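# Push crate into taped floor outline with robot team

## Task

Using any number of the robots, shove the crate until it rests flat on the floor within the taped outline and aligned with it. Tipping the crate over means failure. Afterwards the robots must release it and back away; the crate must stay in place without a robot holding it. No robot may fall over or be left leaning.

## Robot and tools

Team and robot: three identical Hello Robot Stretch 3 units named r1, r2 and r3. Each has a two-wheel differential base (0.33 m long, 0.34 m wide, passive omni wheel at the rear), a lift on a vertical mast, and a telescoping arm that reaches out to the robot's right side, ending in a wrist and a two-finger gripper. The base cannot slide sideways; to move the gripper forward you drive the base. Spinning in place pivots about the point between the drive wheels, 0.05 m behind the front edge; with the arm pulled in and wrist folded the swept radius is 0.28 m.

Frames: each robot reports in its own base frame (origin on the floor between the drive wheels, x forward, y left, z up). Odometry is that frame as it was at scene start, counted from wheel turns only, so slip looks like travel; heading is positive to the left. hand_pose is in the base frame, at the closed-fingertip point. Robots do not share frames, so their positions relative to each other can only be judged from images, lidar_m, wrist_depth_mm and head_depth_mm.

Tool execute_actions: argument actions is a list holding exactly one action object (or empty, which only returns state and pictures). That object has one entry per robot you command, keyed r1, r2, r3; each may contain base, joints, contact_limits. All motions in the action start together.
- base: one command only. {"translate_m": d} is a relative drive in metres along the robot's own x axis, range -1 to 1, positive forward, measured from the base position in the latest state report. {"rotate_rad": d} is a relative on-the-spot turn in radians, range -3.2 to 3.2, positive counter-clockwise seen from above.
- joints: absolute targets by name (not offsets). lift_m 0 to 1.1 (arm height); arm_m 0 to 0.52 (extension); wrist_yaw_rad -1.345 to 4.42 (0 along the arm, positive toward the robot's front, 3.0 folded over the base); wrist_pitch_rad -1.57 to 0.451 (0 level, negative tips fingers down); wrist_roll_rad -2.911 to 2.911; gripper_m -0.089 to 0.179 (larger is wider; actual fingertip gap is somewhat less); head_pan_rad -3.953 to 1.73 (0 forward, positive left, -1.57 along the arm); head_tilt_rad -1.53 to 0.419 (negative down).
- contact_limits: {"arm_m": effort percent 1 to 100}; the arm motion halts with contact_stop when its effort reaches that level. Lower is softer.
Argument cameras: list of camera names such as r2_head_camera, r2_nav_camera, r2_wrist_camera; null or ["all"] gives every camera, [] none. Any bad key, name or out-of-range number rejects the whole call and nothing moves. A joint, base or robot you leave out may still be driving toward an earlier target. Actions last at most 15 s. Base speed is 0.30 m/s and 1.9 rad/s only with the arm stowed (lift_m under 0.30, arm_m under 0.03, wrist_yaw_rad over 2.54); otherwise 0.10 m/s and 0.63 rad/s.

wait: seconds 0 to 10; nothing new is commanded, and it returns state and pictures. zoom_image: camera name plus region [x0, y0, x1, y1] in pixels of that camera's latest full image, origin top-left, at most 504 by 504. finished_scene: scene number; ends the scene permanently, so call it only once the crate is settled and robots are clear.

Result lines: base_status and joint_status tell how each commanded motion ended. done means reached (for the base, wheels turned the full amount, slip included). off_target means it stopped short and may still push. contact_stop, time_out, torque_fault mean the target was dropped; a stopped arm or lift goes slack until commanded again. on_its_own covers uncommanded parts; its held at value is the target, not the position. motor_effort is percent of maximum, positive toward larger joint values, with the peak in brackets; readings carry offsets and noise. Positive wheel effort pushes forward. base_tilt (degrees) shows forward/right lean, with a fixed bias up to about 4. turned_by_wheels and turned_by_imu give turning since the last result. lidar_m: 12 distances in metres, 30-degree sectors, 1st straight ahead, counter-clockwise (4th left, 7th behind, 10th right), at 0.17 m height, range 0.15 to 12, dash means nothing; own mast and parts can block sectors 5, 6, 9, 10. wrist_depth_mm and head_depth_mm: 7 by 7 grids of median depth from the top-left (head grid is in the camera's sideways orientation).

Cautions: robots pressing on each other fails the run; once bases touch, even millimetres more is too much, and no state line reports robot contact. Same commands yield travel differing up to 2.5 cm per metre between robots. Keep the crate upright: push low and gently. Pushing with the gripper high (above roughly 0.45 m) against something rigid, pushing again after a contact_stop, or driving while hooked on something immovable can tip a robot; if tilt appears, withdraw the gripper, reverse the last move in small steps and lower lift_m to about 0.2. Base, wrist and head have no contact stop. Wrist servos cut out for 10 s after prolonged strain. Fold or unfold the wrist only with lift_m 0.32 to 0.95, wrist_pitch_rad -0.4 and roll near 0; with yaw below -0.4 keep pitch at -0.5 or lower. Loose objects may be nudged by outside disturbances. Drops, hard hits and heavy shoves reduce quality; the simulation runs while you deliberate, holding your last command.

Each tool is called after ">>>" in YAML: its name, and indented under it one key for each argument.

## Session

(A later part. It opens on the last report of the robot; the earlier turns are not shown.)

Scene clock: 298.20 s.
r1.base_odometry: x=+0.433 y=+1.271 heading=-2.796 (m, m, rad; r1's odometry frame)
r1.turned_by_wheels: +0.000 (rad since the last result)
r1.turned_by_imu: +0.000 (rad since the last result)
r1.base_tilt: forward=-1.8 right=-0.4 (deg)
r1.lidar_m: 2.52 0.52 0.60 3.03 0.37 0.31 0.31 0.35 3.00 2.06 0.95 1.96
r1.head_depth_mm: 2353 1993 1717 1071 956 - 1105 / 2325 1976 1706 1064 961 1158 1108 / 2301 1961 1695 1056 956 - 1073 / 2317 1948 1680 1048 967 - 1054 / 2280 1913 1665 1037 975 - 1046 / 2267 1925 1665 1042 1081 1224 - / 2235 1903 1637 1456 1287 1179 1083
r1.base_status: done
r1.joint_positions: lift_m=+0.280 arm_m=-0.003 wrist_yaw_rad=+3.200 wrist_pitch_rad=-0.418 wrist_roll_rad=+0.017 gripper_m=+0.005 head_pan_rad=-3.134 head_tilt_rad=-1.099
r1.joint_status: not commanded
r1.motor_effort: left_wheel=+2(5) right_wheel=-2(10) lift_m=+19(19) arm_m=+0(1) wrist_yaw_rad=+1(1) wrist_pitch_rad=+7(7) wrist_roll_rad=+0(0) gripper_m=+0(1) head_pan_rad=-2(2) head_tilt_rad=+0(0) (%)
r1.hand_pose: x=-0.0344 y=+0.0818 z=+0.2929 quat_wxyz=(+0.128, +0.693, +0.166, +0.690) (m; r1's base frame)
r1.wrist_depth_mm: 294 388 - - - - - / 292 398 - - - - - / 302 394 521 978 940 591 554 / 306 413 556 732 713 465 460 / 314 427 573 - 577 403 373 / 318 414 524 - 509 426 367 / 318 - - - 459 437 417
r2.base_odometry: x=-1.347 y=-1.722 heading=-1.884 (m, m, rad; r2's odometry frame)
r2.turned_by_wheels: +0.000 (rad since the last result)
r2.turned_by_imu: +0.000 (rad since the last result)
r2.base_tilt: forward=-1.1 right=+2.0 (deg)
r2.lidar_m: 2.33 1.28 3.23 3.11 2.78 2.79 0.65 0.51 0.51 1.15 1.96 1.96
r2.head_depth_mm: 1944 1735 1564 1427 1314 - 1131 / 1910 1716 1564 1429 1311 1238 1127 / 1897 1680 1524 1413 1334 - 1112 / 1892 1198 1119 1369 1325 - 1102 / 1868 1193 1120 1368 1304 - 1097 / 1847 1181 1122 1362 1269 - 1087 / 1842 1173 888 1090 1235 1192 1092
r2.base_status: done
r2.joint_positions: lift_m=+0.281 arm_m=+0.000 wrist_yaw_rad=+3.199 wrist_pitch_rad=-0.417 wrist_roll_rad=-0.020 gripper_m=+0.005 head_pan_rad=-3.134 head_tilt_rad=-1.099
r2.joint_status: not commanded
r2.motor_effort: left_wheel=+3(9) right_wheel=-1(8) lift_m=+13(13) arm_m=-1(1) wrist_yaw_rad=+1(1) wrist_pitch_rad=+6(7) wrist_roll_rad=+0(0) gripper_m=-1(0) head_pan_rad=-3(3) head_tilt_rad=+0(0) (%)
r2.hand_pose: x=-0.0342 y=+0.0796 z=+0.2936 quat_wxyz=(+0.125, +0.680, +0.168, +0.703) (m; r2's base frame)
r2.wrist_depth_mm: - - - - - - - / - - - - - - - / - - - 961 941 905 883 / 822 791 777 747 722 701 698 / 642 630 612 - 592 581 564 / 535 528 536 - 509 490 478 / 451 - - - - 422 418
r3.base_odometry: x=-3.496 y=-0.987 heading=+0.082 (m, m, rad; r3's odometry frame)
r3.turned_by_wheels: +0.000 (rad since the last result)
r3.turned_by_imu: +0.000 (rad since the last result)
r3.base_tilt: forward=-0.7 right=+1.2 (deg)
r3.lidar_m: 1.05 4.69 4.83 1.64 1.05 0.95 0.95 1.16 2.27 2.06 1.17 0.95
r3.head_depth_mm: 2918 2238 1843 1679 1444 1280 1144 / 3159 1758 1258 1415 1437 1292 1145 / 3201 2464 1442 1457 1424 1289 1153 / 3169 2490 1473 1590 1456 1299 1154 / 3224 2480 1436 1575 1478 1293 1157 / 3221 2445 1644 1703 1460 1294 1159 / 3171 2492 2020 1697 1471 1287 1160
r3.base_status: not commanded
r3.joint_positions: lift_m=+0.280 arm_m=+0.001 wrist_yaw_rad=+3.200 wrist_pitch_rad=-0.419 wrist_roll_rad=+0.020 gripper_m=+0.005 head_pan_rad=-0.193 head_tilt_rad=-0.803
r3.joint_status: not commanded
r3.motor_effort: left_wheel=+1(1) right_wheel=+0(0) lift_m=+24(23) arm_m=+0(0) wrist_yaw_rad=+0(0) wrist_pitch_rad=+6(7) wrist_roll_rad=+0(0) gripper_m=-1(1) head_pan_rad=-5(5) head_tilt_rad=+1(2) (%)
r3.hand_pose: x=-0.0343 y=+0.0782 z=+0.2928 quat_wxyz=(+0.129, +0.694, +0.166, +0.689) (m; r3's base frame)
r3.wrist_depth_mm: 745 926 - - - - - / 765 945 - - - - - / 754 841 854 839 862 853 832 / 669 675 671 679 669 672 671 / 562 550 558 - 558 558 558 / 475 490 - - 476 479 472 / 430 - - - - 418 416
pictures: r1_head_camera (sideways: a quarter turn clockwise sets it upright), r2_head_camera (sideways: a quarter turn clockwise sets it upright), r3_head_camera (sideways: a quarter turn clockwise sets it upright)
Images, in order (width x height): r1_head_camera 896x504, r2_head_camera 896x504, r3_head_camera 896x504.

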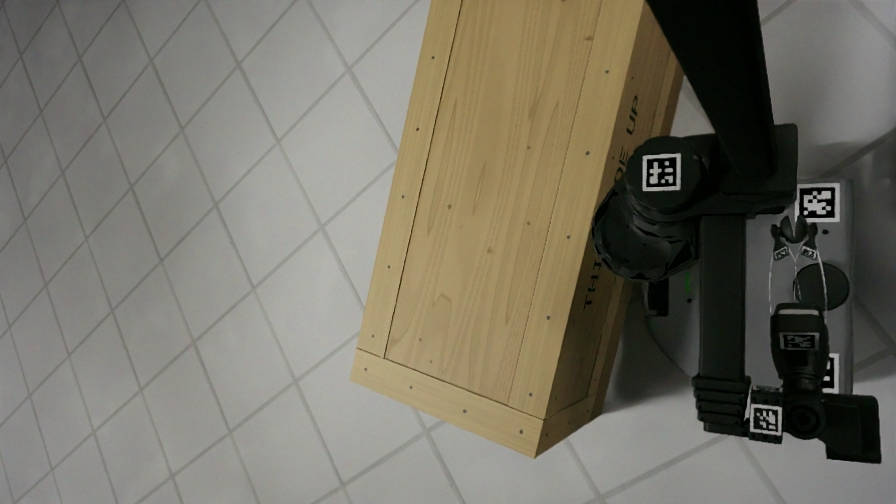

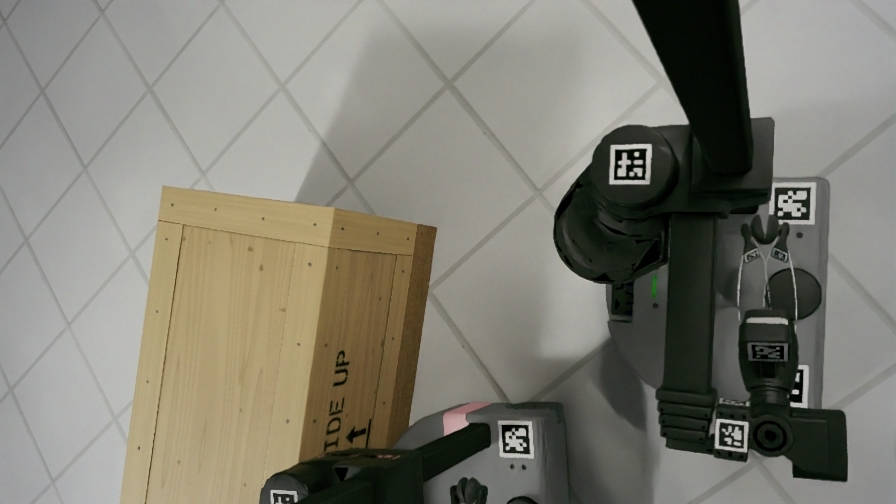

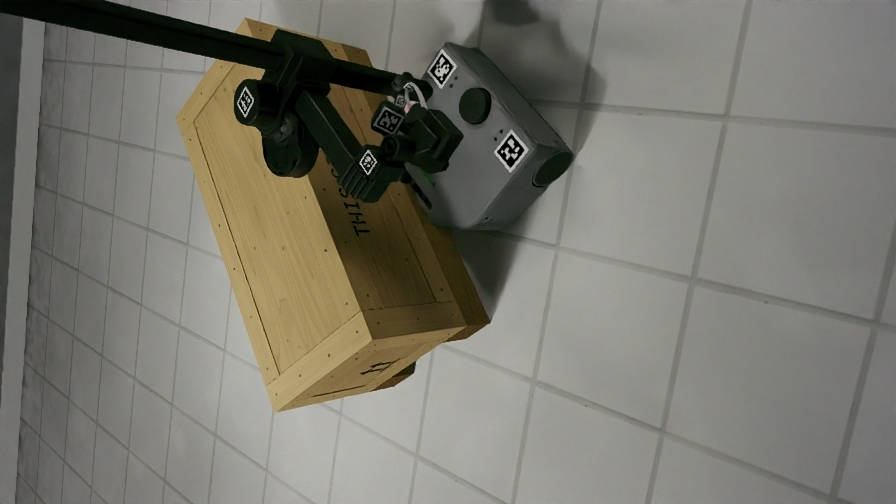

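>>> execute_actions:
  actions:
    - {"r1":{"joints":{"lift_m":0.36}},"r2":{"joints":{"lift_m":0.36}}}
  cameras: []

>>> execute_actions:
  actions:
    - {"r1":{"base":{"translate_m":-0.09}}}
  cameras: ["r2_head_camera","r3_head_camera"]

Scene clock: 301.80 s.
r1.base_odometry: x=+0.433 y=+1.271 heading=-2.796 (m, m, rad; r1's odometry frame)
r1.turned_by_wheels: +0.000 (rad since the last result)
r1.turned_by_imu: +0.001 (rad since the last result)
r1.base_tilt: forward=-1.9 right=-0.5 (deg)
r1.lidar_m: 2.52 0.52 0.60 3.01 0.37 0.31 0.31 0.35 3.00 2.06 0.95 1.97
r1.head_depth_mm: 2368 1985 1728 1069 955 - 1109 / 2327 1973 1716 1057 959 1145 1088 / 2326 1955 1692 1049 958 - 1070 / 2297 1935 1670 1047 966 - 1056 / 2282 1934 1676 1039 982 - 1058 / 2242 1916 1658 1038 1082 1221 - / 2247 1889 1644 1458 1292 1198 1091
r1.base_status: not commanded
r1.joint_positions: lift_m=+0.360 arm_m=-0.003 wrist_yaw_rad=+3.200 wrist_pitch_rad=-0.418 wrist_roll_rad=+0.017 gripper_m=+0.005 head_pan_rad=-3.134 head_tilt_rad=-1.099
r1.joint_status: all done
r1.motor_effort: left_wheel=+2(2) right_wheel=-2(2) lift_m=+24(25) arm_m=-1(1) wrist_yaw_rad=+0(1) wrist_pitch_rad=+7(7) wrist_roll_rad=+0(0) gripper_m=-1(0) head_pan_rad=-2(2) head_tilt_rad=-1(0) (%)
r1.hand_pose: x=-0.0344 y=+0.0818 z=+0.3726 quat_wxyz=(+0.128, +0.693, +0.166, +0.690) (m; r1's base frame)
r1.wrist_depth_mm: - - - - - - - / 405 434 - - - - - / 309 399 527 - - - - / 304 413 554 872 881 604 623 / 311 424 589 - 705 495 488 / 321 437 579 - 577 436 416 / 326 436 - 543 540 462 409
r2.base_odometry: x=-1.347 y=-1.722 heading=-1.884 (m, m, rad; r2's odometry frame)
r2.turned_by_wheels: +0.000 (rad since the last result)
r2.turned_by_imu: -0.001 (rad since the last result)
r2.base_tilt: forward=-1.2 right=+1.9 (deg)
r2.lidar_m: 2.33 1.28 3.24 3.12 2.78 2.79 0.65 0.51 0.51 1.16 1.96 1.96
r2.head_depth_mm: 1938 1719 1572 1434 1314 - 1137 / 1919 1717 1552 1417 1321 - 1128 / 1899 1675 1525 1413 1343 - 1111 / 1890 1203 1123 1372 - - 1103 / 1878 1195 1128 1373 1303 - 1103 / 1866 1181 1127 1362 1264 - 1088 / 1839 1176 841 1167 1237 1194 1079
r2.base_status: not commanded
r2.joint_positions: lift_m=+0.359 arm_m=+0.000 wrist_yaw_rad=+3.199 wrist_pitch_rad=-0.417 wrist_roll_rad=-0.020 gripper_m=+0.005 head_pan_rad=-3.134 head_tilt_rad=-1.099
r2.joint_status: all done
r2.motor_effort: left_wheel=+2(2) right_wheel=-1(1) lift_m=+51(54) arm_m=-1(1) wrist_yaw_rad=+0(0) wrist_pitch_rad=+6(6) wrist_roll_rad=+0(0) gripper_m=-1(1) head_pan_rad=-3(3) head_tilt_rad=-1(0) (%)
r2.hand_pose: x=-0.0342 y=+0.0796 z=+0.3721 quat_wxyz=(+0.125, +0.680, +0.168, +0.703) (m; r2's base frame)
r2.wrist_depth_mm: - - - - - - - / - - - - - - - / - - - - - - - / 964 937 912 887 852 847 811 / 775 751 733 - 706 686 668 / 641 625 617 - 584 577 568 / 540 530 550 - 525 504 493
r3.base_odometry: x=-3.496 y=-0.987 heading=+0.082 (m, m, rad; r3's odometry frame)
r3.turned_by_wheels: +0.000 (rad since the last result)
r3.turned_by_imu: +0.000 (rad since the last result)
r3.base_tilt: forward=-0.8 right=+1.3 (deg)
r3.lidar_m: 1.05 4.71 4.84 1.65 1.05 0.95 0.95 1.16 2.27 2.06 1.16 0.95
r3.head_depth_mm: 2926 2236 1845 1674 1448 1286 1152 / 3169 1744 1196 1433 1423 1290 1148 / 3148 2456 1453 1453 1441 1287 1154 / 3199 2445 1471 1590 1459 1287 1153 / 3219 2450 1442 1564 1470 1293 1151 / 3193 2495 1653 1685 1475 1292 1156 / 3237 2485 2016 1699 1482 1294 1155
r3.base_status: not commanded
r3.joint_positions: lift_m=+0.280 arm_m=+0.001 wrist_yaw_rad=+3.200 wrist_pitch_rad=-0.419 wrist_roll_rad=+0.020 gripper_m=+0.005 head_pan_rad=-0.193 head_tilt_rad=-0.803
r3.joint_status: not commanded
r3.motor_effort: left_wheel=+1(1) right_wheel=+0(0) lift_m=+24(23) arm_m=+0(0) wrist_yaw_rad=+0(0) wrist_pitch_rad=+6(7) wrist_roll_rad=+0(0) gripper_m=-1(2) head_pan_rad=-5(5) head_tilt_rad=+1(0) (%)
r3.hand_pose: x=-0.0343 y=+0.0782 z=+0.2928 quat_wxyz=(+0.129, +0.694, +0.166, +0.689) (m; r3's base frame)
r3.wrist_depth_mm: 746 917 - - - - - / 768 949 - - - - - / 760 849 838 840 839 837 845 / 666 667 674 669 671 666 676 / 554 558 554 - 556 562 556 / 481 491 - - 476 472 475 / 426 - - - - 416 417
pictures: none
No camera images: the call's "cameras" was empty. Leave "cameras" out to get every camera's image.

Scene clock: 304.50 s.
r1.base_odometry: x=+0.518 y=+1.302 heading=-2.797 (m, m, rad; r1's odometry frame)
r1.turned_by_wheels: -0.001 (rad since the last result)
r1.turned_by_imu: +0.013 (rad since the last result)
r1.base_tilt: forward=-1.9 right=-0.4 (deg)
r1.lidar_m: 2.58 0.56 0.63 2.99 0.32 0.28 0.28 0.32 2.98 2.08 0.97 1.99
r1.head_depth_mm: 2377 2027 1725 1068 960 - 1109 / 2377 1992 1710 1062 949 970 1087 / 2359 1959 1696 1061 964 - 1072 / 2296 1962 1691 1048 965 - 1060 / 2266 1942 1674 1043 962 - 1058 / 2244 1923 1677 1046 971 1224 - / 2254 1880 1650 1455 1284 1201 1090
r1.base_status: translate_m off_target (by the wheels' count: -0.0896 of -0.0900)
r1.joint_positions: lift_m=+0.360 arm_m=-0.003 wrist_yaw_rad=+3.200 wrist_pitch_rad=-0.418 wrist_roll_rad=+0.017 gripper_m=+0.005 head_pan_rad=-3.135 head_tilt_rad=-1.096
r1.joint_status: not commanded
r1.on_its_own: left_wheel is at rest, and its effort (-49) is outside its rest range (-18 to +18); right_wheel is at rest, and its effort (-44) is outside its rest range (-18 to +18)
r1.motor_effort: left_wheel=-49(71) right_wheel=-44(83) lift_m=+23(24) arm_m=-1(0) wrist_yaw_rad=+0(3) wrist_pitch_rad=+7(7) wrist_roll_rad=+0(0) gripper_m=+0(0) head_pan_rad=-2(2) head_tilt_rad=-2(3) (%)
r1.hand_pose: x=-0.0344 y=+0.0818 z=+0.3727 quat_wxyz=(+0.128, +0.693, +0.166, +0.690) (m; r1's base frame)
r1.wrist_depth_mm: - - - - - - - / 394 401 - - - - - / 287 336 436 - - - - / 270 355 477 876 861 595 604 / 281 364 496 - 714 526 494 / 282 382 525 - 625 465 416 / 291 373 - 537 532 498 426
r2.base_odometry: x=-1.347 y=-1.722 heading=-1.884 (m, m, rad; r2's odometry frame)
r2.turned_by_wheels: +0.000 (rad since the last result)
r2.turned_by_imu: -0.001 (rad since the last result)
r2.base_tilt: forward=-1.2 right=+1.9 (deg)
r2.lidar_m: 2.33 1.28 3.24 3.12 2.78 2.79 0.65 0.55 0.55 1.16 1.96 1.96
r2.head_depth_mm: 1938 1731 1566 1434 1311 - 1133 / 1919 1715 1550 1425 1327 - 1127 / 1905 1676 1521 1417 1342 - 1114 / 1890 1203 1123 1377 - - 1102 / 1853 1193 1129 1377 1301 - 1097 / 1857 1191 1128 1356 1276 - 1089 / 1841 1179 881 1177 1250 1192 1087
r2.base_status: not commanded
r2.joint_positions: lift_m=+0.359 arm_m=+0.000 wrist_yaw_rad=+3.199 wrist_pitch_rad=-0.417 wrist_roll_rad=-0.020 gripper_m=+0.005 head_pan_rad=-3.134 head_tilt_rad=-1.099
r2.joint_status: not commanded
r2.motor_effort: left_wheel=+2(2) right_wheel=-1(1) lift_m=+52(51) arm_m=-1(1) wrist_yaw_rad=+1(1) wrist_pitch_rad=+6(6) wrist_roll_rad=+0(0) gripper_m=+0(1) head_pan_rad=-3(3) head_tilt_rad=+0(1) (%)
r2.hand_pose: x=-0.0342 y=+0.0796 z=+0.3721 quat_wxyz=(+0.125, +0.680, +0.168, +0.703) (m; r2's base frame)
r2.wrist_depth_mm: - - - - - - - / - - - - - - - / - - - - - - - / 955 941 914 884 869 847 820 / 765 750 736 - 711 689 670 / 630 622 622 - 587 584 566 / 545 535 543 - 528 500 496
r3.base_odometry: x=-3.496 y=-0.987 heading=+0.082 (m, m, rad; r3's odometry frame)
r3.turned_by_wheels: +0.000 (rad since the last result)
r3.turned_by_imu: +0.000 (rad since the last result)
r3.base_tilt: forward=-0.7 right=+1.3 (deg)
r3.lidar_m: 1.07 4.70 4.85 1.65 1.05 0.95 0.95 1.16 2.27 2.06 1.17 0.97
r3.head_depth_mm: 2814 2283 1834 1690 1461 1279 1144 / 3207 1225 1322 1508 1447 1283 1147 / 3148 2453 1153 1438 1438 1290 1153 / 3177 2465 1472 1575 1459 1291 1147 / 3190 2473 1429 1570 1464 1297 1156 / 3215 2462 1609 1703 1476 1291 1161 / 3202 2483 2032 1711 1477 1296 1158
r3.base_status: not commanded
r3.joint_positions: lift_m=+0.280 arm_m=+0.001 wrist_yaw_rad=+3.200 wrist_pitch_rad=-0.419 wrist_roll_rad=+0.020 gripper_m=+0.005 head_pan_rad=-0.193 head_tilt_rad=-0.803
r3.joint_status: not commanded
r3.motor_effort: left_wheel=+1(1) right_wheel=+0(0) lift_m=+24(23) arm_m=+0(0) wrist_yaw_rad=+0(0) wrist_pitch_rad=+6(6) wrist_roll_rad=+0(0) gripper_m=-1(2) head_pan_rad=-4(5) head_tilt_rad=+1(1) (%)
r3.hand_pose: x=-0.0343 y=+0.0782 z=+0.2928 quat_wxyz=(+0.129, +0.694, +0.166, +0.689) (m; r3's base frame)
r3.wrist_depth_mm: 747 914 - - - - - / 766 954 - - - - - / 766 841 845 855 841 846 839 / 668 669 673 666 674 674 672 / 556 562 553 - 555 554 557 / 472 491 - - 473 473 476 / 427 - - - - 412 416
pictures: r2_head_camera (sideways: a quarter turn clockwise sets it upright), r3_head_camera (sideways: a quarter turn clockwise sets it upright)
Images, in order (width x height): r2_head_camera 896x504, r3_head_camera 896x504.

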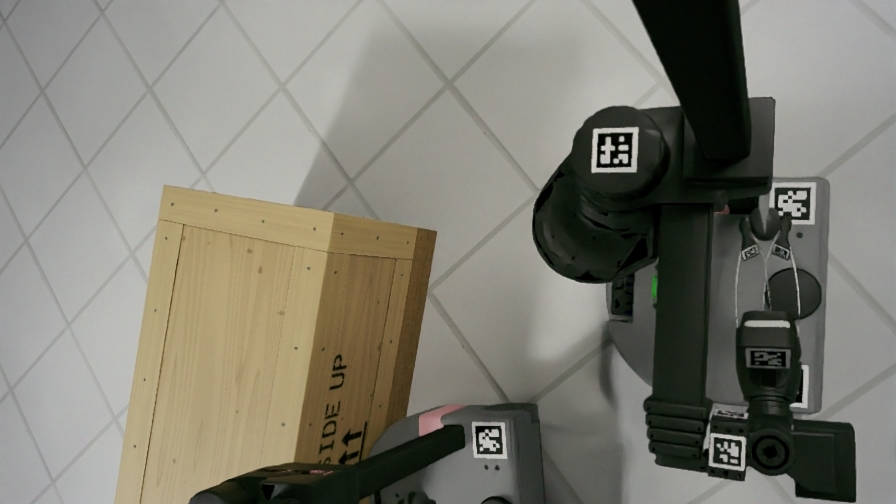

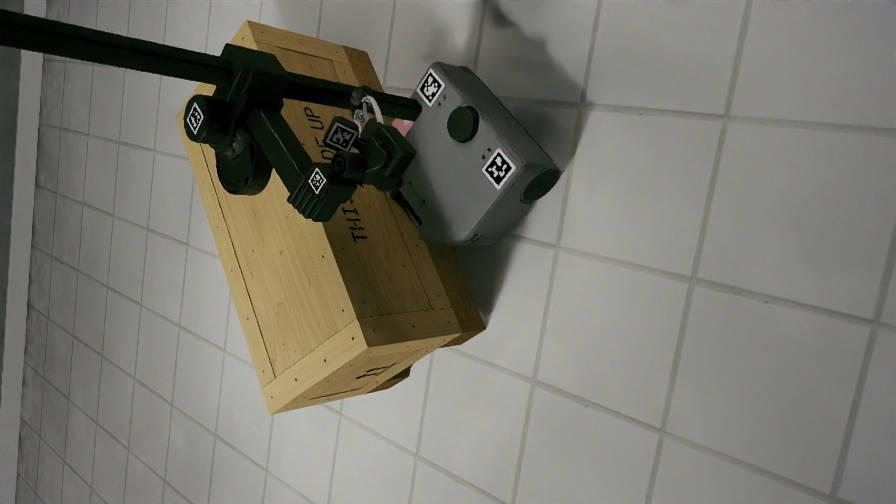

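>>> execute_actions:
  actions:
    - {"r1":{"base":{"translate_m":0.03},"joints":{"lift_m":0.28,"head_pan_rad":0,"head_tilt_rad":-0.9}},"r3":{"base":{"rotate_rad":0.47}}}
  cameras: []

>>> execute_actions:
  actions:
    - {"r1":{"base":{"rotate_rad":-0.62}},"r3":{"base":{"translate_m":0.3}}}
  cameras: []

>>> execute_actions:
  actions:
    - {"r1":{"base":{"translate_m":0.45}},"r3":{"base":{"translate_m":1.0}},"r2":{"base":{"translate_m":-0.36}}}
  cameras: []

>>> execute_actions:
  actions:
    - {"r1":{"base":{"rotate_rad":-1.78}},"r3":{"base":{"translate_m":0.7}},"r2":{"base":{"translate_m":-0.25}}}
  cameras: ["r2_head_camera","r1_nav_camera"]

Scene clock: 320.47 s.
r1.base_odometry: x=+0.489 y=+1.291 heading=-2.797 (m, m, rad; r1's odometry frame)
r1.turned_by_wheels: +0.000 (rad since the last result)
r1.turned_by_imu: +0.002 (rad since the last result)
r1.base_tilt: forward=-2.0 right=-0.4 (deg)
r1.lidar_m: 2.56 0.54 0.61 3.02 0.35 0.30 0.30 0.35 2.96 2.05 0.96 1.98
r1.head_depth_mm: 2037 2240 2156 1747 1483 1277 1132 / 2304 2487 2124 1740 1469 1278 1120 / 2556 2690 2122 1728 1466 1270 1124 / 2982 2687 2113 1732 1451 1264 1117 / 3337 2702 2076 1708 1448 1257 1108 / 3539 2613 2081 1682 1417 1139 1084 / 3378 2583 2038 1687 1426 1034 992
r1.base_status: done
r1.joint_positions: lift_m=+0.280 arm_m=-0.003 wrist_yaw_rad=+3.200 wrist_pitch_rad=-0.418 wrist_roll_rad=+0.017 gripper_m=+0.005 head_pan_rad=-0.007 head_tilt_rad=-0.902
r1.joint_status: all done
r1.motor_effort: left_wheel=+0(42) right_wheel=+0(43) lift_m=+18(21) arm_m=+0(1) wrist_yaw_rad=+0(0) wrist_pitch_rad=+7(7) wrist_roll_rad=+0(0) gripper_m=-1(2) head_pan_rad=+3(35) head_tilt_rad=+1(13) (%)
r1.hand_pose: x=-0.0344 y=+0.0818 z=+0.2929 quat_wxyz=(+0.128, +0.693, +0.166, +0.690) (m; r1's base frame)
r1.wrist_depth_mm: 289 357 - - - - - / 286 371 - - - - - / 295 381 491 963 950 588 555 / 299 394 516 729 737 485 462 / 306 404 553 - 599 422 373 / 311 397 520 - 512 445 371 / 304 - - - 452 447 421
r2.base_odometry: x=-1.347 y=-1.722 heading=-1.884 (m, m, rad; r2's odometry frame)
r2.turned_by_wheels: +0.000 (rad since the last result)
r2.turned_by_imu: -0.001 (rad since the last result)
r2.base_tilt: forward=-1.1 right=+1.7 (deg)
r2.lidar_m: 2.34 1.28 3.23 3.12 2.78 2.79 0.65 0.53 0.53 1.16 1.96 1.96
r2.head_depth_mm: 1940 1734 1563 1431 1315 - 1134 / 1912 1709 1557 1424 1326 - 1133 / 1890 1679 1527 1416 1340 - 1118 / 1890 1200 1119 1375 - - 1104 / 1871 1194 1125 1375 1302 - 1095 / 1845 1185 1124 1357 1272 - 1090 / 1842 1179 886 1166 1249 1191 1080
r2.base_status: not commanded
r2.joint_positions: lift_m=+0.359 arm_m=+0.000 wrist_yaw_rad=+3.199 wrist_pitch_rad=-0.417 wrist_roll_rad=-0.020 gripper_m=+0.005 head_pan_rad=-3.134 head_tilt_rad=-1.099
r2.joint_status: not commanded
r2.motor_effort: left_wheel=+2(2) right_wheel=-2(2) lift_m=+51(51) arm_m=-1(1) wrist_yaw_rad=+0(0) wrist_pitch_rad=+6(6) wrist_roll_rad=+0(0) gripper_m=-2(1) head_pan_rad=-4(4) head_tilt_rad=+0(1) (%)
r2.hand_pose: x=-0.0342 y=+0.0796 z=+0.3721 quat_wxyz=(+0.125, +0.680, +0.168, +0.703) (m; r2's base frame)
r2.wrist_depth_mm: - - - - - - - / - - - - - - - / - - - - - - - / 967 934 910 885 865 833 810 / 763 740 734 - 702 680 667 / 630 618 615 - 592 580 569 / 540 530 543 - 531 504 493
r3.base_odometry: x=-3.496 y=-0.987 heading=+0.552 (m, m, rad; r3's odometry frame)
r3.turned_by_wheels: +0.470 (rad since the last result)
r3.turned_by_imu: +0.461 (rad since the last result)
r3.base_tilt: forward=-0.7 right=+1.3 (deg)
r3.lidar_m: 4.53 4.84 1.75 1.08 0.95 0.95 1.12 2.02 2.06 1.17 0.96 1.06
r3.head_depth_mm: 3177 2446 1425 1485 1440 1294 1149 / 3162 2464 1503 1578 1468 1293 1151 / 3153 2449 2011 1693 1459 1295 1150 / 3169 2460 2005 1692 1461 1287 1151 / 3225 2489 1998 1695 1464 1290 1157 / 3201 2467 2020 1715 1466 1294 1154 / 3169 2482 2014 1700 1467 1284 1158
r3.base_status: done
r3.joint_positions: lift_m=+0.280 arm_m=+0.001 wrist_yaw_rad=+3.200 wrist_pitch_rad=-0.419 wrist_roll_rad=+0.020 gripper_m=+0.005 head_pan_rad=-0.193 head_tilt_rad=-0.803
r3.joint_status: not commanded
r3.motor_effort: left_wheel=-1(7) right_wheel=+4(12) lift_m=+24(24) arm_m=+0(0) wrist_yaw_rad=+0(0) wrist_pitch_rad=+6(6) wrist_roll_rad=+0(0) gripper_m=-1(1) head_pan_rad=-5(5) head_tilt_rad=+1(2) (%)
r3.hand_pose: x=-0.0343 y=+0.0782 z=+0.2928 quat_wxyz=(+0.129, +0.694, +0.166, +0.689) (m; r3's base frame)
r3.wrist_depth_mm: 693 784 867 - - - - / 724 822 927 - - - - / 750 824 854 848 845 836 842 / 673 676 675 672 675 677 665 / 554 555 562 - 558 552 556 / 476 491 - - 471 475 476 / 424 - - - - 416 413
pictures: none
No camera images: the call's "cameras" was empty. Leave "cameras" out to get every camera's image.

Scene clock: 323.30 s.
r1.base_odometry: x=+0.489 y=+1.291 heading=+2.867 (m, m, rad; r1's odometry frame)
r1.turned_by_wheels: -0.620 (rad since the last result)
r1.turned_by_imu: -0.621 (rad since the last result)
r1.base_tilt: forward=-2.0 right=-0.4 (deg)
r1.lidar_m: 1.95 2.39 0.54 0.55 3.13 0.38 0.31 0.30 0.34 3.40 2.14 0.80
r1.head_depth_mm: 1629 1867 2073 1130 1207 1279 1123 / 1682 1933 2098 1737 1316 1284 1123 / 1741 2025 2110 1735 1460 1266 1117 / 1808 2085 2107 1720 1465 1265 1117 / 1866 2194 2080 1716 1454 1255 1106 / 1959 2272 2075 1709 1437 1247 1100 / 2025 2367 2045 1685 1424 1237 1102
r1.base_status: done
r1.joint_positions: lift_m=+0.280 arm_m=-0.003 wrist_yaw_rad=+3.200 wrist_pitch_rad=-0.418 wrist_roll_rad=+0.017 gripper_m=+0.005 head_pan_rad=-0.007 head_tilt_rad=-0.902
r1.joint_status: not commanded
r1.motor_effort: left_wheel=+2(8) right_wheel=-2(8) lift_m=+18(18) arm_m=+0(0) wrist_yaw_rad=-1(0) wrist_pitch_rad=+7(7) wrist_roll_rad=+0(0) gripper_m=+0(1) head_pan_rad=+2(2) head_tilt_rad=+2(1) (%)
r1.hand_pose: x=-0.0344 y=+0.0818 z=+0.2929 quat_wxyz=(+0.128, +0.693, +0.166, +0.690) (m; r1's base frame)
r1.wrist_depth_mm: - - - - - - - / - - - - - - - / 938 941 914 585 587 956 953 / 714 740 728 499 479 534 756 / 603 590 600 - 504 588 612 / 492 525 527 - 517 522 512 / 444 - - - 461 449 441
r2.base_odometry: x=-1.347 y=-1.722 heading=-1.884 (m, m, rad; r2's odometry frame)
r2.turned_by_wheels: +0.000 (rad since the last result)
r2.turned_by_imu: -0.001 (rad since the last result)
r2.base_tilt: forward=-1.2 right=+1.8 (deg)
r2.lidar_m: 2.33 1.28 3.23 3.12 2.79 2.80 0.65 0.44 0.53 1.14 1.96 1.96
r2.head_depth_mm: 1934 1728 1568 1434 1318 - 1137 / 1933 1709 1556 1421 1323 - 1134 / 1907 1681 1531 1410 1340 - 1116 / 1887 1197 1121 1373 - - 1102 / 1870 1193 1124 1378 1301 - 1099 / 1858 1181 1115 1215 1262 - 1092 / 1839 1178 900 848 1158 1193 1080
r2.base_status: not commanded
r2.joint_positions: lift_m=+0.359 arm_m=+0.000 wrist_yaw_rad=+3.199 wrist_pitch_rad=-0.417 wrist_roll_rad=-0.020 gripper_m=+0.005 head_pan_rad=-3.134 head_tilt_rad=-1.099
r2.joint_status: not commanded
r2.motor_effort: left_wheel=+2(2) right_wheel=-1(2) lift_m=+52(51) arm_m=-1(1) wrist_yaw_rad=+0(0) wrist_pitch_rad=+6(6) wrist_roll_rad=+0(0) gripper_m=-1(1) head_pan_rad=-3(3) head_tilt_rad=+0(0) (%)
r2.hand_pose: x=-0.0342 y=+0.0796 z=+0.3721 quat_wxyz=(+0.125, +0.680, +0.168, +0.703) (m; r2's base frame)
r2.wrist_depth_mm: - - - - - - - / - - - - - - - / - - - - - - - / 972 935 906 874 863 834 812 / 767 752 732 - 703 687 672 / 638 621 615 - 592 585 568 / 544 539 544 - 527 504 494
r3.base_odometry: x=-3.241 y=-0.830 heading=+0.552 (m, m, rad; r3's odometry frame)
r3.turned_by_wheels: +0.000 (rad since the last result)
r3.turned_by_imu: +0.001 (rad since the last result)
r3.base_tilt: forward=-0.7 right=+1.2 (deg)
r3.lidar_m: 4.25 4.63 2.14 1.31 1.15 1.15 1.36 2.46 2.20 1.14 0.80 0.80
r3.head_depth_mm: 3164 2432 1989 1231 1338 1287 1145 / 3139 2406 1991 1619 1451 1282 1150 / 3212 2448 1992 1676 1468 1290 1151 / 3189 2487 2007 1704 1462 1283 1154 / 3200 2418 2016 1696 1457 1289 1159 / 3183 2481 2020 1701 1467 1293 1158 / 3196 2466 2010 1695 1469 1300 1152
r3.base_status: done
r3.joint_positions: lift_m=+0.280 arm_m=+0.001 wrist_yaw_rad=+3.200 wrist_pitch_rad=-0.419 wrist_roll_rad=+0.020 gripper_m=+0.005 head_pan_rad=-0.193 head_tilt_rad=-0.802
r3.joint_status: not commanded
r3.motor_effort: left_wheel=-2(6) right_wheel=+5(13) lift_m=+24(24) arm_m=+0(0) wrist_yaw_rad=+0(0) wrist_pitch_rad=+7(6) wrist_roll_rad=+0(0) gripper_m=-1(1) head_pan_rad=-5(4) head_tilt_rad=+1(1) (%)
r3.hand_pose: x=-0.0343 y=+0.0782 z=+0.2928 quat_wxyz=(+0.129, +0.694, +0.166, +0.689) (m; r3's base frame)
r3.wrist_depth_mm: 825 931 - - - - - / 882 - - - - - - / 834 850 834 850 846 846 851 / 675 672 671 675 670 675 664 / 561 561 561 - 561 559 557 / 474 484 - - 476 477 480 / 425 - - - - 415 416
pictures: none
No camera images: the call's "cameras" was empty. Leave "cameras" out to get every camera's image.

Scene clock: 328.40 s.
r1.base_odometry: x=+0.056 y=+1.413 heading=+2.867 (m, m, rad; r1's odometry frame)
r1.turned_by_wheels: +0.000 (rad since the last result)
r1.turned_by_imu: +0.002 (rad since the last result)
r1.base_tilt: forward=-2.0 right=-0.5 (deg)
r1.lidar_m: 1.52 1.87 1.72 1.69 3.61 0.67 0.73 0.73 1.19 2.61 1.67 1.51
r1.head_depth_mm: 1259 1449 1677 1756 1477 1282 1126 / 1303 1493 1771 1762 1473 1274 1122 / 1353 1569 1842 1737 1467 1267 1117 / 1397 1619 1902 1731 1458 1266 1110 / 1452 1690 1979 1719 1446 1261 1109 / 1508 1794 2027 1693 1436 1249 1102 / 1574 1864 2050 1682 1434 1243 1095
r1.base_status: done
r1.joint_positions: lift_m=+0.280 arm_m=-0.003 wrist_yaw_rad=+3.200 wrist_pitch_rad=-0.418 wrist_roll_rad=+0.017 gripper_m=+0.005 head_pan_rad=-0.007 head_tilt_rad=-0.901
r1.joint_status: not commanded
r1.motor_effort: left_wheel=+2(9) right_wheel=-2(5) lift_m=+19(19) arm_m=+0(1) wrist_yaw_rad=+0(1) wrist_pitch_rad=+7(7) wrist_roll_rad=+0(0) gripper_m=-1(1) head_pan_rad=+3(3) head_tilt_rad=+1(0) (%)
r1.hand_pose: x=-0.0344 y=+0.0818 z=+0.2929 quat_wxyz=(+0.128, +0.693, +0.166, +0.690) (m; r1's base frame)
r1.wrist_depth_mm: - - - - - - - / - - - - - - - / 948 923 932 953 923 960 939 / 724 732 724 731 736 721 744 / 593 609 602 - 608 602 605 / 508 522 528 - 519 507 515 / 448 - - - 463 453 442
r2.base_odometry: x=-1.236 y=-1.379 heading=-1.884 (m, m, rad; r2's odometry frame)
r2.turned_by_wheels: +0.000 (rad since the last result)
r2.turned_by_imu: -0.001 (rad since the last result)
r2.base_tilt: forward=-1.2 right=+1.7 (deg)
r2.lidar_m: 2.63 1.59 3.51 2.86 2.55 0.29 0.29 0.32 0.48 2.48 0.56 2.20
r2.head_depth_mm: 1940 1731 1564 1428 1318 - 1137 / 1922 1726 1558 1414 1319 - 1129 / 1901 1706 1545 1401 1340 - 1113 / 1897 1695 1529 998 - - 1100 / 1881 1686 1081 997 1019 - 1095 / 1859 1660 1078 986 1171 - 1091 / 1838 1663 1074 979 1234 1190 1085
r2.base_status: done
r2.joint_positions: lift_m=+0.359 arm_m=+0.000 wrist_yaw_rad=+3.199 wrist_pitch_rad=-0.417 wrist_roll_rad=-0.020 gripper_m=+0.005 head_pan_rad=-3.134 head_tilt_rad=-1.099
r2.joint_status: not commanded
r2.motor_effort: left_wheel=+3(4) right_wheel=-2(3) lift_m=+51(52) arm_m=-1(1) wrist_yaw_rad=+0(1) wrist_pitch_rad=+6(6) wrist_roll_rad=+0(0) gripper_m=-1(0) head_pan_rad=-3(3) head_tilt_rad=+0(0) (%)
r2.hand_pose: x=-0.0342 y=+0.0796 z=+0.3721 quat_wxyz=(+0.125, +0.680, +0.168, +0.703) (m; r2's base frame)
r2.wrist_depth_mm: - - - - - - - / - - - - - - - / - - - - - - - / 955 939 910 878 865 848 833 / 766 749 732 - 706 687 674 / 636 620 615 - 590 580 570 / 543 532 544 - 523 502 494
r3.base_odometry: x=-2.389 y=-0.306 heading=+0.552 (m, m, rad; r3's odometry frame)
r3.turned_by_wheels: +0.000 (rad since the last result)
r3.turned_by_imu: +0.004 (rad since the last result)
r3.base_tilt: forward=-0.7 right=+1.2 (deg)
r3.lidar_m: 3.48 3.89 3.45 2.05 1.83 1.83 2.17 1.18 0.49 0.48 2.93 2.94
r3.head_depth_mm: 2804 2477 2010 1686 1455 1283 1154 / 2941 2453 2005 1687 1462 1288 1151 / 3056 2451 2009 1693 1450 1287 1156 / 3178 2470 1997 1698 1463 1284 1155 / 3166 2463 1997 1700 1465 1292 1155 / 3241 2484 1995 1708 1467 1290 1149 / 3261 2506 2027 1703 1470 1285 1156
r3.base_status: done
r3.joint_positions: lift_m=+0.280 arm_m=+0.001 wrist_yaw_rad=+3.200 wrist_pitch_rad=-0.419 wrist_roll_rad=+0.020 gripper_m=+0.005 head_pan_rad=-0.193 head_tilt_rad=-0.802
r3.joint_status: not commanded
r3.motor_effort: left_wheel=-1(6) right_wheel=+4(13) lift_m=+24(24) arm_m=-1(1) wrist_yaw_rad=+0(0) wrist_pitch_rad=+6(6) wrist_roll_rad=+0(0) gripper_m=-1(1) head_pan_rad=-5(5) head_tilt_rad=+1(1) (%)
r3.hand_pose: x=-0.0343 y=+0.0782 z=+0.2928 quat_wxyz=(+0.129, +0.694, +0.166, +0.689) (m; r3's base frame)
r3.wrist_depth_mm: - - - - - - - / - - - - - - - / 845 845 842 847 844 854 844 / 664 681 681 673 673 678 675 / 559 557 558 - 554 553 554 / 475 490 - - 476 475 474 / 427 - - - - 413 414
pictures: none
No camera images: the call's "cameras" was empty. Leave "cameras" out to get every camera's image.

Scene clock: 332.43 s.
r1.base_odometry: x=+0.056 y=+1.414 heading=+1.087 (m, m, rad; r1's odometry frame)
r1.turned_by_wheels: -1.780 (rad since the last result)
r1.turned_by_imu: -1.781 (rad since the last result)
r1.base_tilt: forward=-1.9 right=-0.4 (deg)
r1.lidar_m: 3.77 1.88 1.53 1.51 1.66 2.57 1.69 4.02 0.69 0.76 0.73 0.74
r1.head_depth_mm: - 2762 2158 1748 1482 1257 1126 / 3919 2756 2134 1744 1464 1282 1119 / 3833 2752 2114 1738 1466 1268 1121 / 3801 2706 2102 1717 1464 1264 1112 / 3761 2686 2096 1703 1445 1253 1113 / 3670 2630 2051 1702 1431 1242 1105 / 3154 2616 2065 1678 1430 1244 1094
r1.base_status: done
r1.joint_positions: lift_m=+0.280 arm_m=-0.003 wrist_yaw_rad=+3.200 wrist_pitch_rad=-0.418 wrist_roll_rad=+0.017 gripper_m=+0.005 head_pan_rad=-0.007 head_tilt_rad=-0.901
r1.joint_status: not commanded
r1.motor_effort: left_wheel=+3(9) right_wheel=-2(10) lift_m=+19(19) arm_m=-1(0) wrist_yaw_rad=+0(0) wrist_pitch_rad=+7(7) wrist_roll_rad=+0(0) gripper_m=-1(1) head_pan_rad=+2(3) head_tilt_rad=+0(1) (%)
r1.hand_pose: x=-0.0344 y=+0.0818 z=+0.2929 quat_wxyz=(+0.128, +0.693, +0.166, +0.690) (m; r1's base frame)
r1.wrist_depth_mm: - - - - - - - / - - - - - - - / 923 933 953 957 957 968 973 / 739 757 723 733 750 752 743 / 593 618 596 - 604 600 598 / 508 519 525 - 507 509 519 / 450 - - - 458 435 450
r2.base_odometry: x=-1.159 y=-1.142 heading=-1.885 (m, m, rad; r2's odometry frame)
r2.turned_by_wheels: -0.001 (rad since the last result)
r2.turned_by_imu: +0.033 (rad since the last result)
r2.base_tilt: forward=-1.1 right=+1.8 (deg)
r2.lidar_m: 2.71 1.60 3.54 2.79 2.52 0.28 0.27 0.30 0.47 2.46 0.69 2.23
r2.head_depth_mm: 1944 1737 1571 1435 1317 - 1135 / 1924 1723 1557 1421 1326 - 1133 / 1907 1715 1547 1386 1333 - 1118 / 1895 1691 1531 998 950 - 1103 / 1892 1683 1085 991 952 - 1098 / 1859 1672 1080 987 1130 - 1087 / 1853 1655 1072 985 1238 1194 1084
r2.base_status: translate_m off_target (by the wheels' count: -0.2495 of -0.2500)
r2.joint_positions: lift_m=+0.359 arm_m=+0.000 wrist_yaw_rad=+3.200 wrist_pitch_rad=-0.417 wrist_roll_rad=-0.020 gripper_m=+0.005 head_pan_rad=-3.134 head_tilt_rad=-1.097
r2.joint_status: not commanded
r2.on_its_own: left_wheel is at rest, and its effort (-100) is outside its rest range (-18 to +18); right_wheel is at rest, and its effort (-39) is outside its rest range (-18 to +18)
r2.motor_effort: left_wheel=-100(100) right_wheel=-39(43) lift_m=+50(51) arm_m=-1(1) wrist_yaw_rad=+0(1) wrist_pitch_rad=+7(6) wrist_roll_rad=+0(0) gripper_m=+0(1) head_pan_rad=-3(4) head_tilt_rad=-1(1) (%)
r2.hand_pose: x=-0.0345 y=+0.0796 z=+0.3721 quat_wxyz=(+0.125, +0.680, +0.168, +0.703) (m; r2's base frame)
r2.wrist_depth_mm: - - - - - - - / - - - - - - - / - - - - - - - / 966 947 912 888 859 835 825 / 776 742 738 - 700 686 671 / 639 623 617 - 589 582 569 / 529 535 548 - 524 501 495
r3.base_odometry: x=-1.793 y=+0.061 heading=+0.552 (m, m, rad; r3's odometry frame)
r3.turned_by_wheels: +0.000 (rad since the last result)
r3.turned_by_imu: +0.002 (rad since the last result)
r3.base_tilt: forward=-0.7 right=+1.3 (deg)
r3.lidar_m: 2.92 3.38 3.39 2.60 2.27 2.31 1.99 0.83 0.99 2.78 2.46 2.45
r3.head_depth_mm: 2397 2442 2000 1679 1461 1281 1145 / 2554 2456 2008 1691 1454 1289 1149 / 2703 2486 1987 1685 1463 1285 1153 / 2896 2494 2017 1681 1455 1287 1149 / 3022 2492 2011 1698 1468 1290 1153 / 3221 2484 2012 1684 1469 1301 1155 / 3255 2489 2028 1704 1476 1290 1153
r3.base_status: done
r3.joint_positions: lift_m=+0.280 arm_m=+0.001 wrist_yaw_rad=+3.200 wrist_pitch_rad=-0.419 wrist_roll_rad=+0.020 gripper_m=+0.005 head_pan_rad=-0.193 head_tilt_rad=-0.802
r3.joint_status: not commanded
r3.motor_effort: left_wheel=-1(6) right_wheel=+4(13) lift_m=+23(24) arm_m=+0(0) wrist_yaw_rad=+0(0) wrist_pitch_rad=+7(6) wrist_roll_rad=+0(0) gripper_m=-1(1) head_pan_rad=-4(4) head_tilt_rad=+1(0) (%)
r3.hand_pose: x=-0.0343 y=+0.0782 z=+0.2928 quat_wxyz=(+0.129, +0.694, +0.166, +0.689) (m; r3's base frame)
r3.wrist_depth_mm: - - - - - - - / - - - - - - - / 853 835 837 852 837 845 850 / 674 676 672 674 680 676 673 / 559 564 557 - 559 561 558 / 473 488 - - 476 477 475 / 430 - - - - 416 414
pictures: r1_nav_camera (sideways: a quarter turn counterclockwise sets it upright), r2_head_camera (sideways: a quarter turn clockwise sets it upright)
Images, in order (width x height): r1_nav_camera 672x504, r2_head_camera 896x504.

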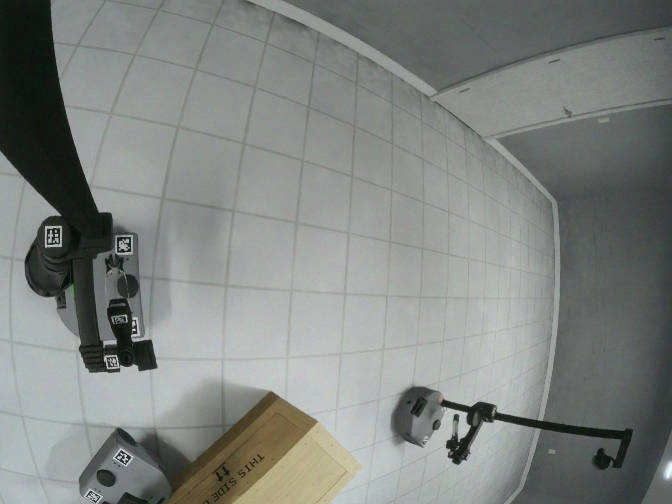

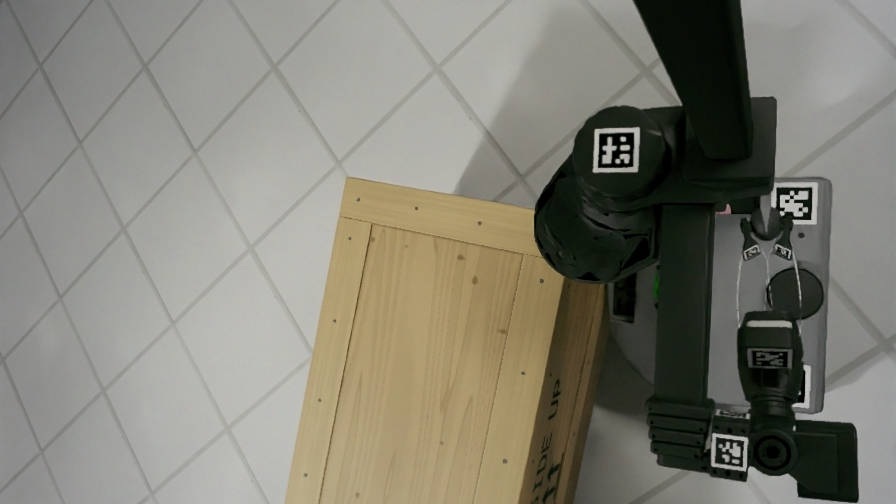

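>>> execute_actions:
  actions:
    - {"r2":{"base":{"translate_m":0.02}}}
  cameras: ["r1_nav_camera","r2_nav_camera","r3_nav_camera"]

Scene clock: 344.37 s.
r1.base_odometry: x=+0.056 y=+1.414 heading=+1.087 (m, m, rad; r1's odometry frame)
r1.turned_by_wheels: +0.000 (rad since the last result)
r1.turned_by_imu: +0.001 (rad since the last result)
r1.base_tilt: forward=-1.9 right=-0.4 (deg)
r1.lidar_m: 3.80 1.88 1.53 1.51 1.66 2.57 1.70 4.02 0.68 0.77 0.73 0.74
r1.head_depth_mm: 3976 2795 2159 1765 1485 1266 1123 / 3908 2774 2159 1745 1477 1276 1122 / 3792 2714 2111 1722 1471 1269 1116 / 3797 2730 2109 1719 1451 1265 1112 / 3729 2661 2083 1710 1444 1254 1102 / 3670 2647 2078 1696 1450 1254 1105 / 3195 2610 2034 1694 1425 1237 1095
r1.base_status: not commanded
r1.joint_positions: lift_m=+0.280 arm_m=-0.003 wrist_yaw_rad=+3.200 wrist_pitch_rad=-0.418 wrist_roll_rad=+0.017 gripper_m=+0.005 head_pan_rad=-0.007 head_tilt_rad=-0.901
r1.joint_status: not commanded
r1.motor_effort: left_wheel=+2(1) right_wheel=-2(2) lift_m=+19(18) arm_m=-1(1) wrist_yaw_rad=+0(0) wrist_pitch_rad=+7(7) wrist_roll_rad=+0(0) gripper_m=-2(1) head_pan_rad=+4(3) head_tilt_rad=+1(1) (%)
r1.hand_pose: x=-0.0344 y=+0.0818 z=+0.2929 quat_wxyz=(+0.128, +0.693, +0.166, +0.690) (m; r1's base frame)
r1.wrist_depth_mm: - - - - - - - / - - - - - - - / 938 953 923 943 928 930 959 / 739 711 723 722 737 760 741 / 594 602 600 - 611 620 612 / 507 511 522 - 510 513 511 / 466 - - - 452 448 452
r2.base_odometry: x=-1.165 y=-1.161 heading=-1.885 (m, m, rad; r2's odometry frame)
r2.turned_by_wheels: +0.000 (rad since the last result)
r2.turned_by_imu: -0.001 (rad since the last result)
r2.base_tilt: forward=-1.2 right=+1.9 (deg)
r2.lidar_m: 2.69 1.58 3.50 2.80 2.53 0.29 0.29 0.32 0.50 2.44 0.68 2.21
r2.head_depth_mm: 1937 1737 1569 1437 1313 - 1134 / 1931 1719 1561 1416 1324 - 1129 / 1895 1706 1549 1385 1331 - 1114 / 1889 1690 1536 997 952 - 1100 / 1886 1683 1085 993 1033 - 1096 / 1868 1682 1075 983 1213 - 1089 / 1856 1660 1071 980 1236 1193 1080
r2.base_status: done
r2.joint_positions: lift_m=+0.359 arm_m=+0.000 wrist_yaw_rad=+3.200 wrist_pitch_rad=-0.417 wrist_roll_rad=-0.020 gripper_m=+0.005 head_pan_rad=-3.134 head_tilt_rad=-1.097
r2.joint_status: not commanded
r2.motor_effort: left_wheel=+0(96) right_wheel=+0(36) lift_m=+51(51) arm_m=-1(1) wrist_yaw_rad=+0(0) wrist_pitch_rad=+7(6) wrist_roll_rad=+0(0) gripper_m=-1(0) head_pan_rad=-2(3) head_tilt_rad=-1(2) (%)
r2.hand_pose: x=-0.0345 y=+0.0796 z=+0.3721 quat_wxyz=(+0.125, +0.680, +0.168, +0.703) (m; r2's base frame)
r2.wrist_depth_mm: - - - - - - - / - - - - - - - / - - - - - - - / 974 938 907 892 869 839 826 / 766 748 730 - 712 691 668 / 641 623 620 - 587 585 575 / 542 535 546 - 527 507 492
r3.base_odometry: x=-1.793 y=+0.061 heading=+0.552 (m, m, rad; r3's odometry frame)
r3.turned_by_wheels: +0.000 (rad since the last result)
r3.turned_by_imu: +0.000 (rad since the last result)
r3.base_tilt: forward=-0.8 right=+1.2 (deg)
r3.lidar_m: 2.93 3.39 3.41 2.60 2.27 2.31 1.99 0.83 0.98 2.78 2.46 2.46
r3.head_depth_mm: 2331 2466 2009 1690 1465 1286 1145 / 2513 2449 1984 1690 1463 1291 1146 / 2713 2442 1988 1696 1450 1286 1150 / 2836 2442 2013 1693 1469 1294 1151 / 3014 2472 2022 1690 1460 1291 1152 / 3203 2488 2010 1691 1463 1298 1153 / 3196 2484 2021 1695 1470 1295 1154
r3.base_status: not commanded
r3.joint_positions: lift_m=+0.280 arm_m=+0.001 wrist_yaw_rad=+3.200 wrist_pitch_rad=-0.419 wrist_roll_rad=+0.020 gripper_m=+0.005 head_pan_rad=-0.193 head_tilt_rad=-0.802
r3.joint_status: not commanded
r3.motor_effort: left_wheel=-1(2) right_wheel=+4(4) lift_m=+24(24) arm_m=+0(0) wrist_yaw_rad=+0(1) wrist_pitch_rad=+7(6) wrist_roll_rad=+0(0) gripper_m=-1(1) head_pan_rad=-5(4) head_tilt_rad=+0(1) (%)
r3.hand_pose: x=-0.0343 y=+0.0782 z=+0.2928 quat_wxyz=(+0.129, +0.694, +0.166, +0.689) (m; r3's base frame)
r3.wrist_depth_mm: - - - - - - - / - - - - - - - / 853 825 838 849 839 844 839 / 669 666 680 668 667 672 668 / 560 554 560 - 556 557 561 / 474 491 - - 475 474 477 / 426 - - - - 417 417
pictures: r1_nav_camera (sideways: a quarter turn counterclockwise sets it upright), r2_nav_camera (sideways: a quarter turn counterclockwise sets it upright), r3_nav_camera (sideways: a quarter turn counterclockwise sets it upright)
Images, in order (width x height): r1_nav_camera 672x504, r2_nav_camera 672x504, r3_nav_camera 672x504.

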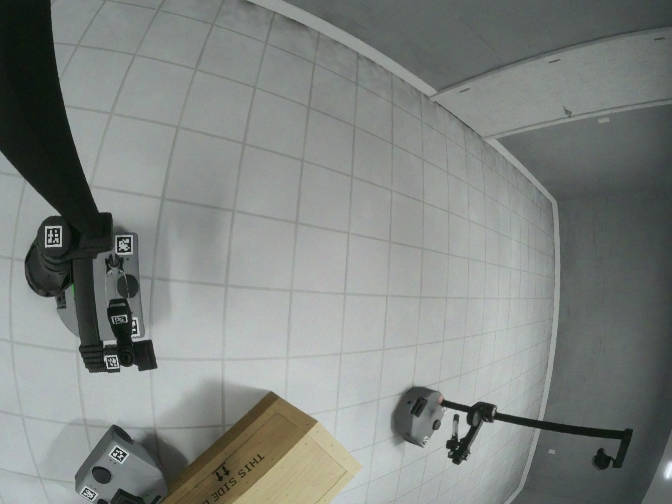

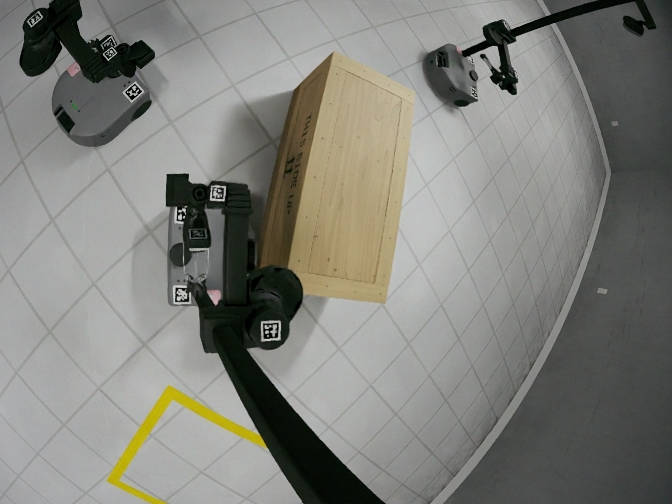

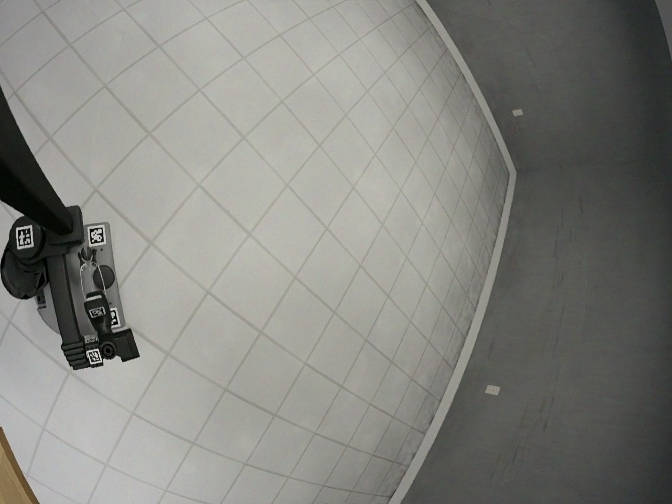

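>>> execute_actions:
  actions:
    - {"r3":{"base":{"translate_m":-0.78},"joints":{"head_pan_rad":-1.57,"head_tilt_rad":-1.0,"lift_m":0.25}},"r2":{"base":{"translate_m":0.15}}}
  cameras: ["r3_nav_camera","r3_head_camera"]

Scene clock: 356.97 s.
r1.base_odometry: x=+0.056 y=+1.414 heading=+1.087 (m, m, rad; r1's odometry frame)
r1.turned_by_wheels: +0.000 (rad since the last result)
r1.turned_by_imu: +0.002 (rad since the last result)
r1.base_tilt: forward=-2.0 right=-0.3 (deg)
r1.lidar_m: 1.14 1.89 1.53 1.52 1.66 2.57 1.70 4.03 0.62 0.76 0.73 0.74
r1.head_depth_mm: 3896 2837 2138 1619 1484 1257 1135 / 3313 2577 1949 1492 1446 1279 1121 / 3848 2708 1949 1522 1469 1269 1120 / 3760 2706 2092 1738 1452 1258 1111 / 3715 2670 2084 1701 1444 1252 1108 / 3754 2655 2084 1679 1441 1243 1100 / 3116 2617 2089 1675 1433 1240 1094
r1.base_status: not commanded
r1.joint_positions: lift_m=+0.280 arm_m=-0.003 wrist_yaw_rad=+3.200 wrist_pitch_rad=-0.418 wrist_roll_rad=+0.017 gripper_m=+0.005 head_pan_rad=-0.007 head_tilt_rad=-0.901
r1.joint_status: not commanded
r1.motor_effort: left_wheel=+2(2) right_wheel=-2(3) lift_m=+19(18) arm_m=-1(0) wrist_yaw_rad=-1(0) wrist_pitch_rad=+7(7) wrist_roll_rad=+0(0) gripper_m=-1(0) head_pan_rad=+3(3) head_tilt_rad=+1(0) (%)
r1.hand_pose: x=-0.0344 y=+0.0818 z=+0.2929 quat_wxyz=(+0.128, +0.693, +0.166, +0.690) (m; r1's base frame)
r1.wrist_depth_mm: - - - - - - - / - - - - - - - / 903 958 959 912 966 914 959 / 711 724 729 751 750 704 741 / 595 599 598 - 602 612 607 / 515 523 524 - 512 511 516 / 452 - - - 459 442 442
r2.base_odometry: x=-1.212 y=-1.304 heading=-1.885 (m, m, rad; r2's odometry frame)
r2.turned_by_wheels: +0.000 (rad since the last result)
r2.turned_by_imu: -0.001 (rad since the last result)
r2.base_tilt: forward=-1.2 right=+1.7 (deg)
r2.lidar_m: 2.57 1.45 3.40 2.91 2.64 2.64 0.44 0.49 0.75 0.63 0.62 2.12
r2.head_depth_mm: 1939 1724 1570 1422 1322 - 1135 / 1930 1720 1552 1428 1320 - 1126 / 1902 1708 1501 1415 1334 - 1112 / 1905 1699 1093 1036 1309 - 1105 / 1881 1685 1083 1034 1301 - 1093 / 1868 1680 1078 1087 1281 - 1087 / 1858 1664 1070 1144 1273 1194 1081
r2.base_status: done
r2.joint_positions: lift_m=+0.359 arm_m=+0.000 wrist_yaw_rad=+3.200 wrist_pitch_rad=-0.417 wrist_roll_rad=-0.020 gripper_m=+0.005 head_pan_rad=-3.134 head_tilt_rad=-1.097
r2.joint_status: not commanded
r2.motor_effort: left_wheel=-1(7) right_wheel=+0(3) lift_m=+50(50) arm_m=-1(1) wrist_yaw_rad=+0(0) wrist_pitch_rad=+7(6) wrist_roll_rad=+0(0) gripper_m=-1(1) head_pan_rad=-3(3) head_tilt_rad=-1(1) (%)
r2.hand_pose: x=-0.0345 y=+0.0796 z=+0.3721 quat_wxyz=(+0.125, +0.680, +0.168, +0.703) (m; r2's base frame)
r2.wrist_depth_mm: - - - - - - - / - - - - - - - / - - - - - - - / 968 936 922 892 866 847 818 / 758 746 736 - 703 685 664 / 638 617 617 - 583 582 574 / 538 533 543 - 522 503 492
r3.base_odometry: x=-2.457 y=-0.347 heading=+0.552 (m, m, rad; r3's odometry frame)
r3.turned_by_wheels: +0.000 (rad since the last result)
r3.turned_by_imu: -0.004 (rad since the last result)
r3.base_tilt: forward=-0.7 right=+1.2 (deg)
r3.lidar_m: 3.54 3.96 3.34 1.98 1.78 1.78 2.11 1.11 0.48 0.47 2.99 2.99
r3.head_depth_mm: 2120 1379 1208 1408 1297 1213 1125 / 2130 1329 1163 1049 1160 1223 - / 2159 1331 1170 1045 1213 1233 - / 2133 1831 1214 1050 1273 1235 1133 / 2174 1879 1669 1476 1334 1214 1123 / 2193 1872 1663 1478 1344 1219 1126 / 2186 1890 1665 1493 1347 1222 1125
r3.base_status: done
r3.joint_positions: lift_m=+0.250 arm_m=+0.001 wrist_yaw_rad=+3.200 wrist_pitch_rad=-0.419 wrist_roll_rad=+0.020 gripper_m=+0.005 head_pan_rad=-1.563 head_tilt_rad=-0.987
r3.joint_status: all done
r3.motor_effort: left_wheel=-1(10) right_wheel=+4(9) lift_m=+23(24) arm_m=+0(0) wrist_yaw_rad=+0(0) wrist_pitch_rad=+6(7) wrist_roll_rad=+0(0) gripper_m=-1(1) head_pan_rad=-5(57) head_tilt_rad=-8(30) (%)
r3.hand_pose: x=-0.0343 y=+0.0782 z=+0.2628 quat_wxyz=(+0.129, +0.694, +0.166, +0.689) (m; r3's base frame)
r3.wrist_depth_mm: - - - - - - - / - - - - - - - / 797 791 782 790 790 785 793 / 627 628 624 620 618 621 616 / 518 519 536 - 514 517 516 / 451 - - - 441 443 441 / - - - - - 385 385
pictures: r3_head_camera (sideways: a quarter turn clockwise sets it upright), r3_nav_camera (sideways: a quarter turn counterclockwise sets it upright)
Images, in order (width x height): r3_head_camera 896x504, r3_nav_camera 672x504.

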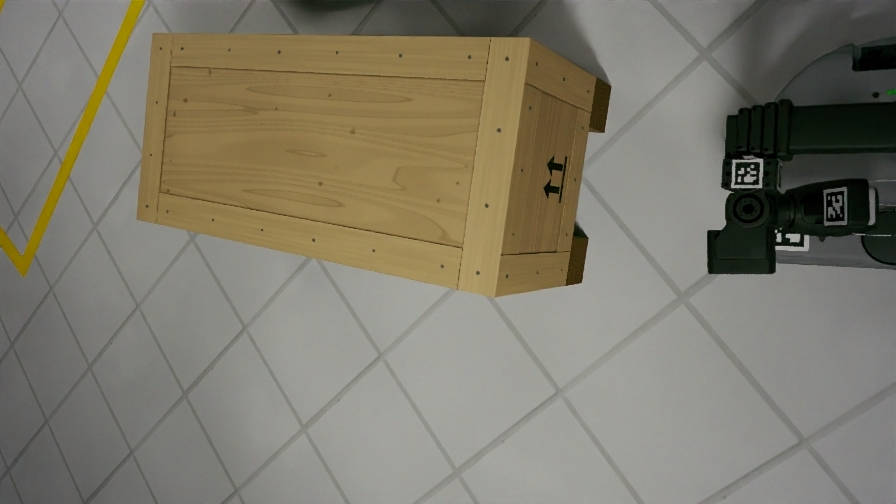

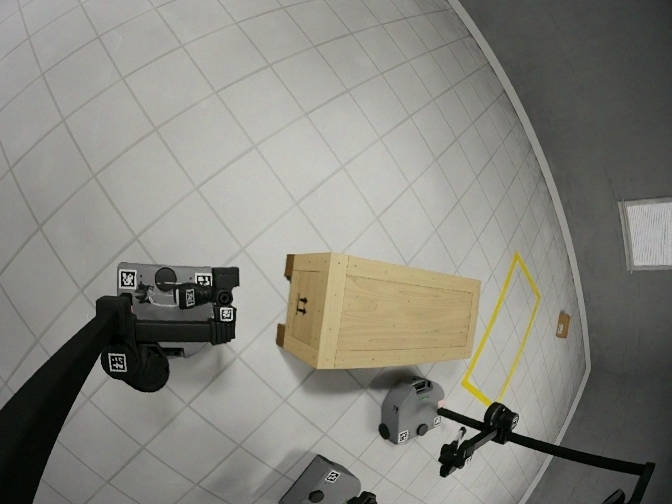

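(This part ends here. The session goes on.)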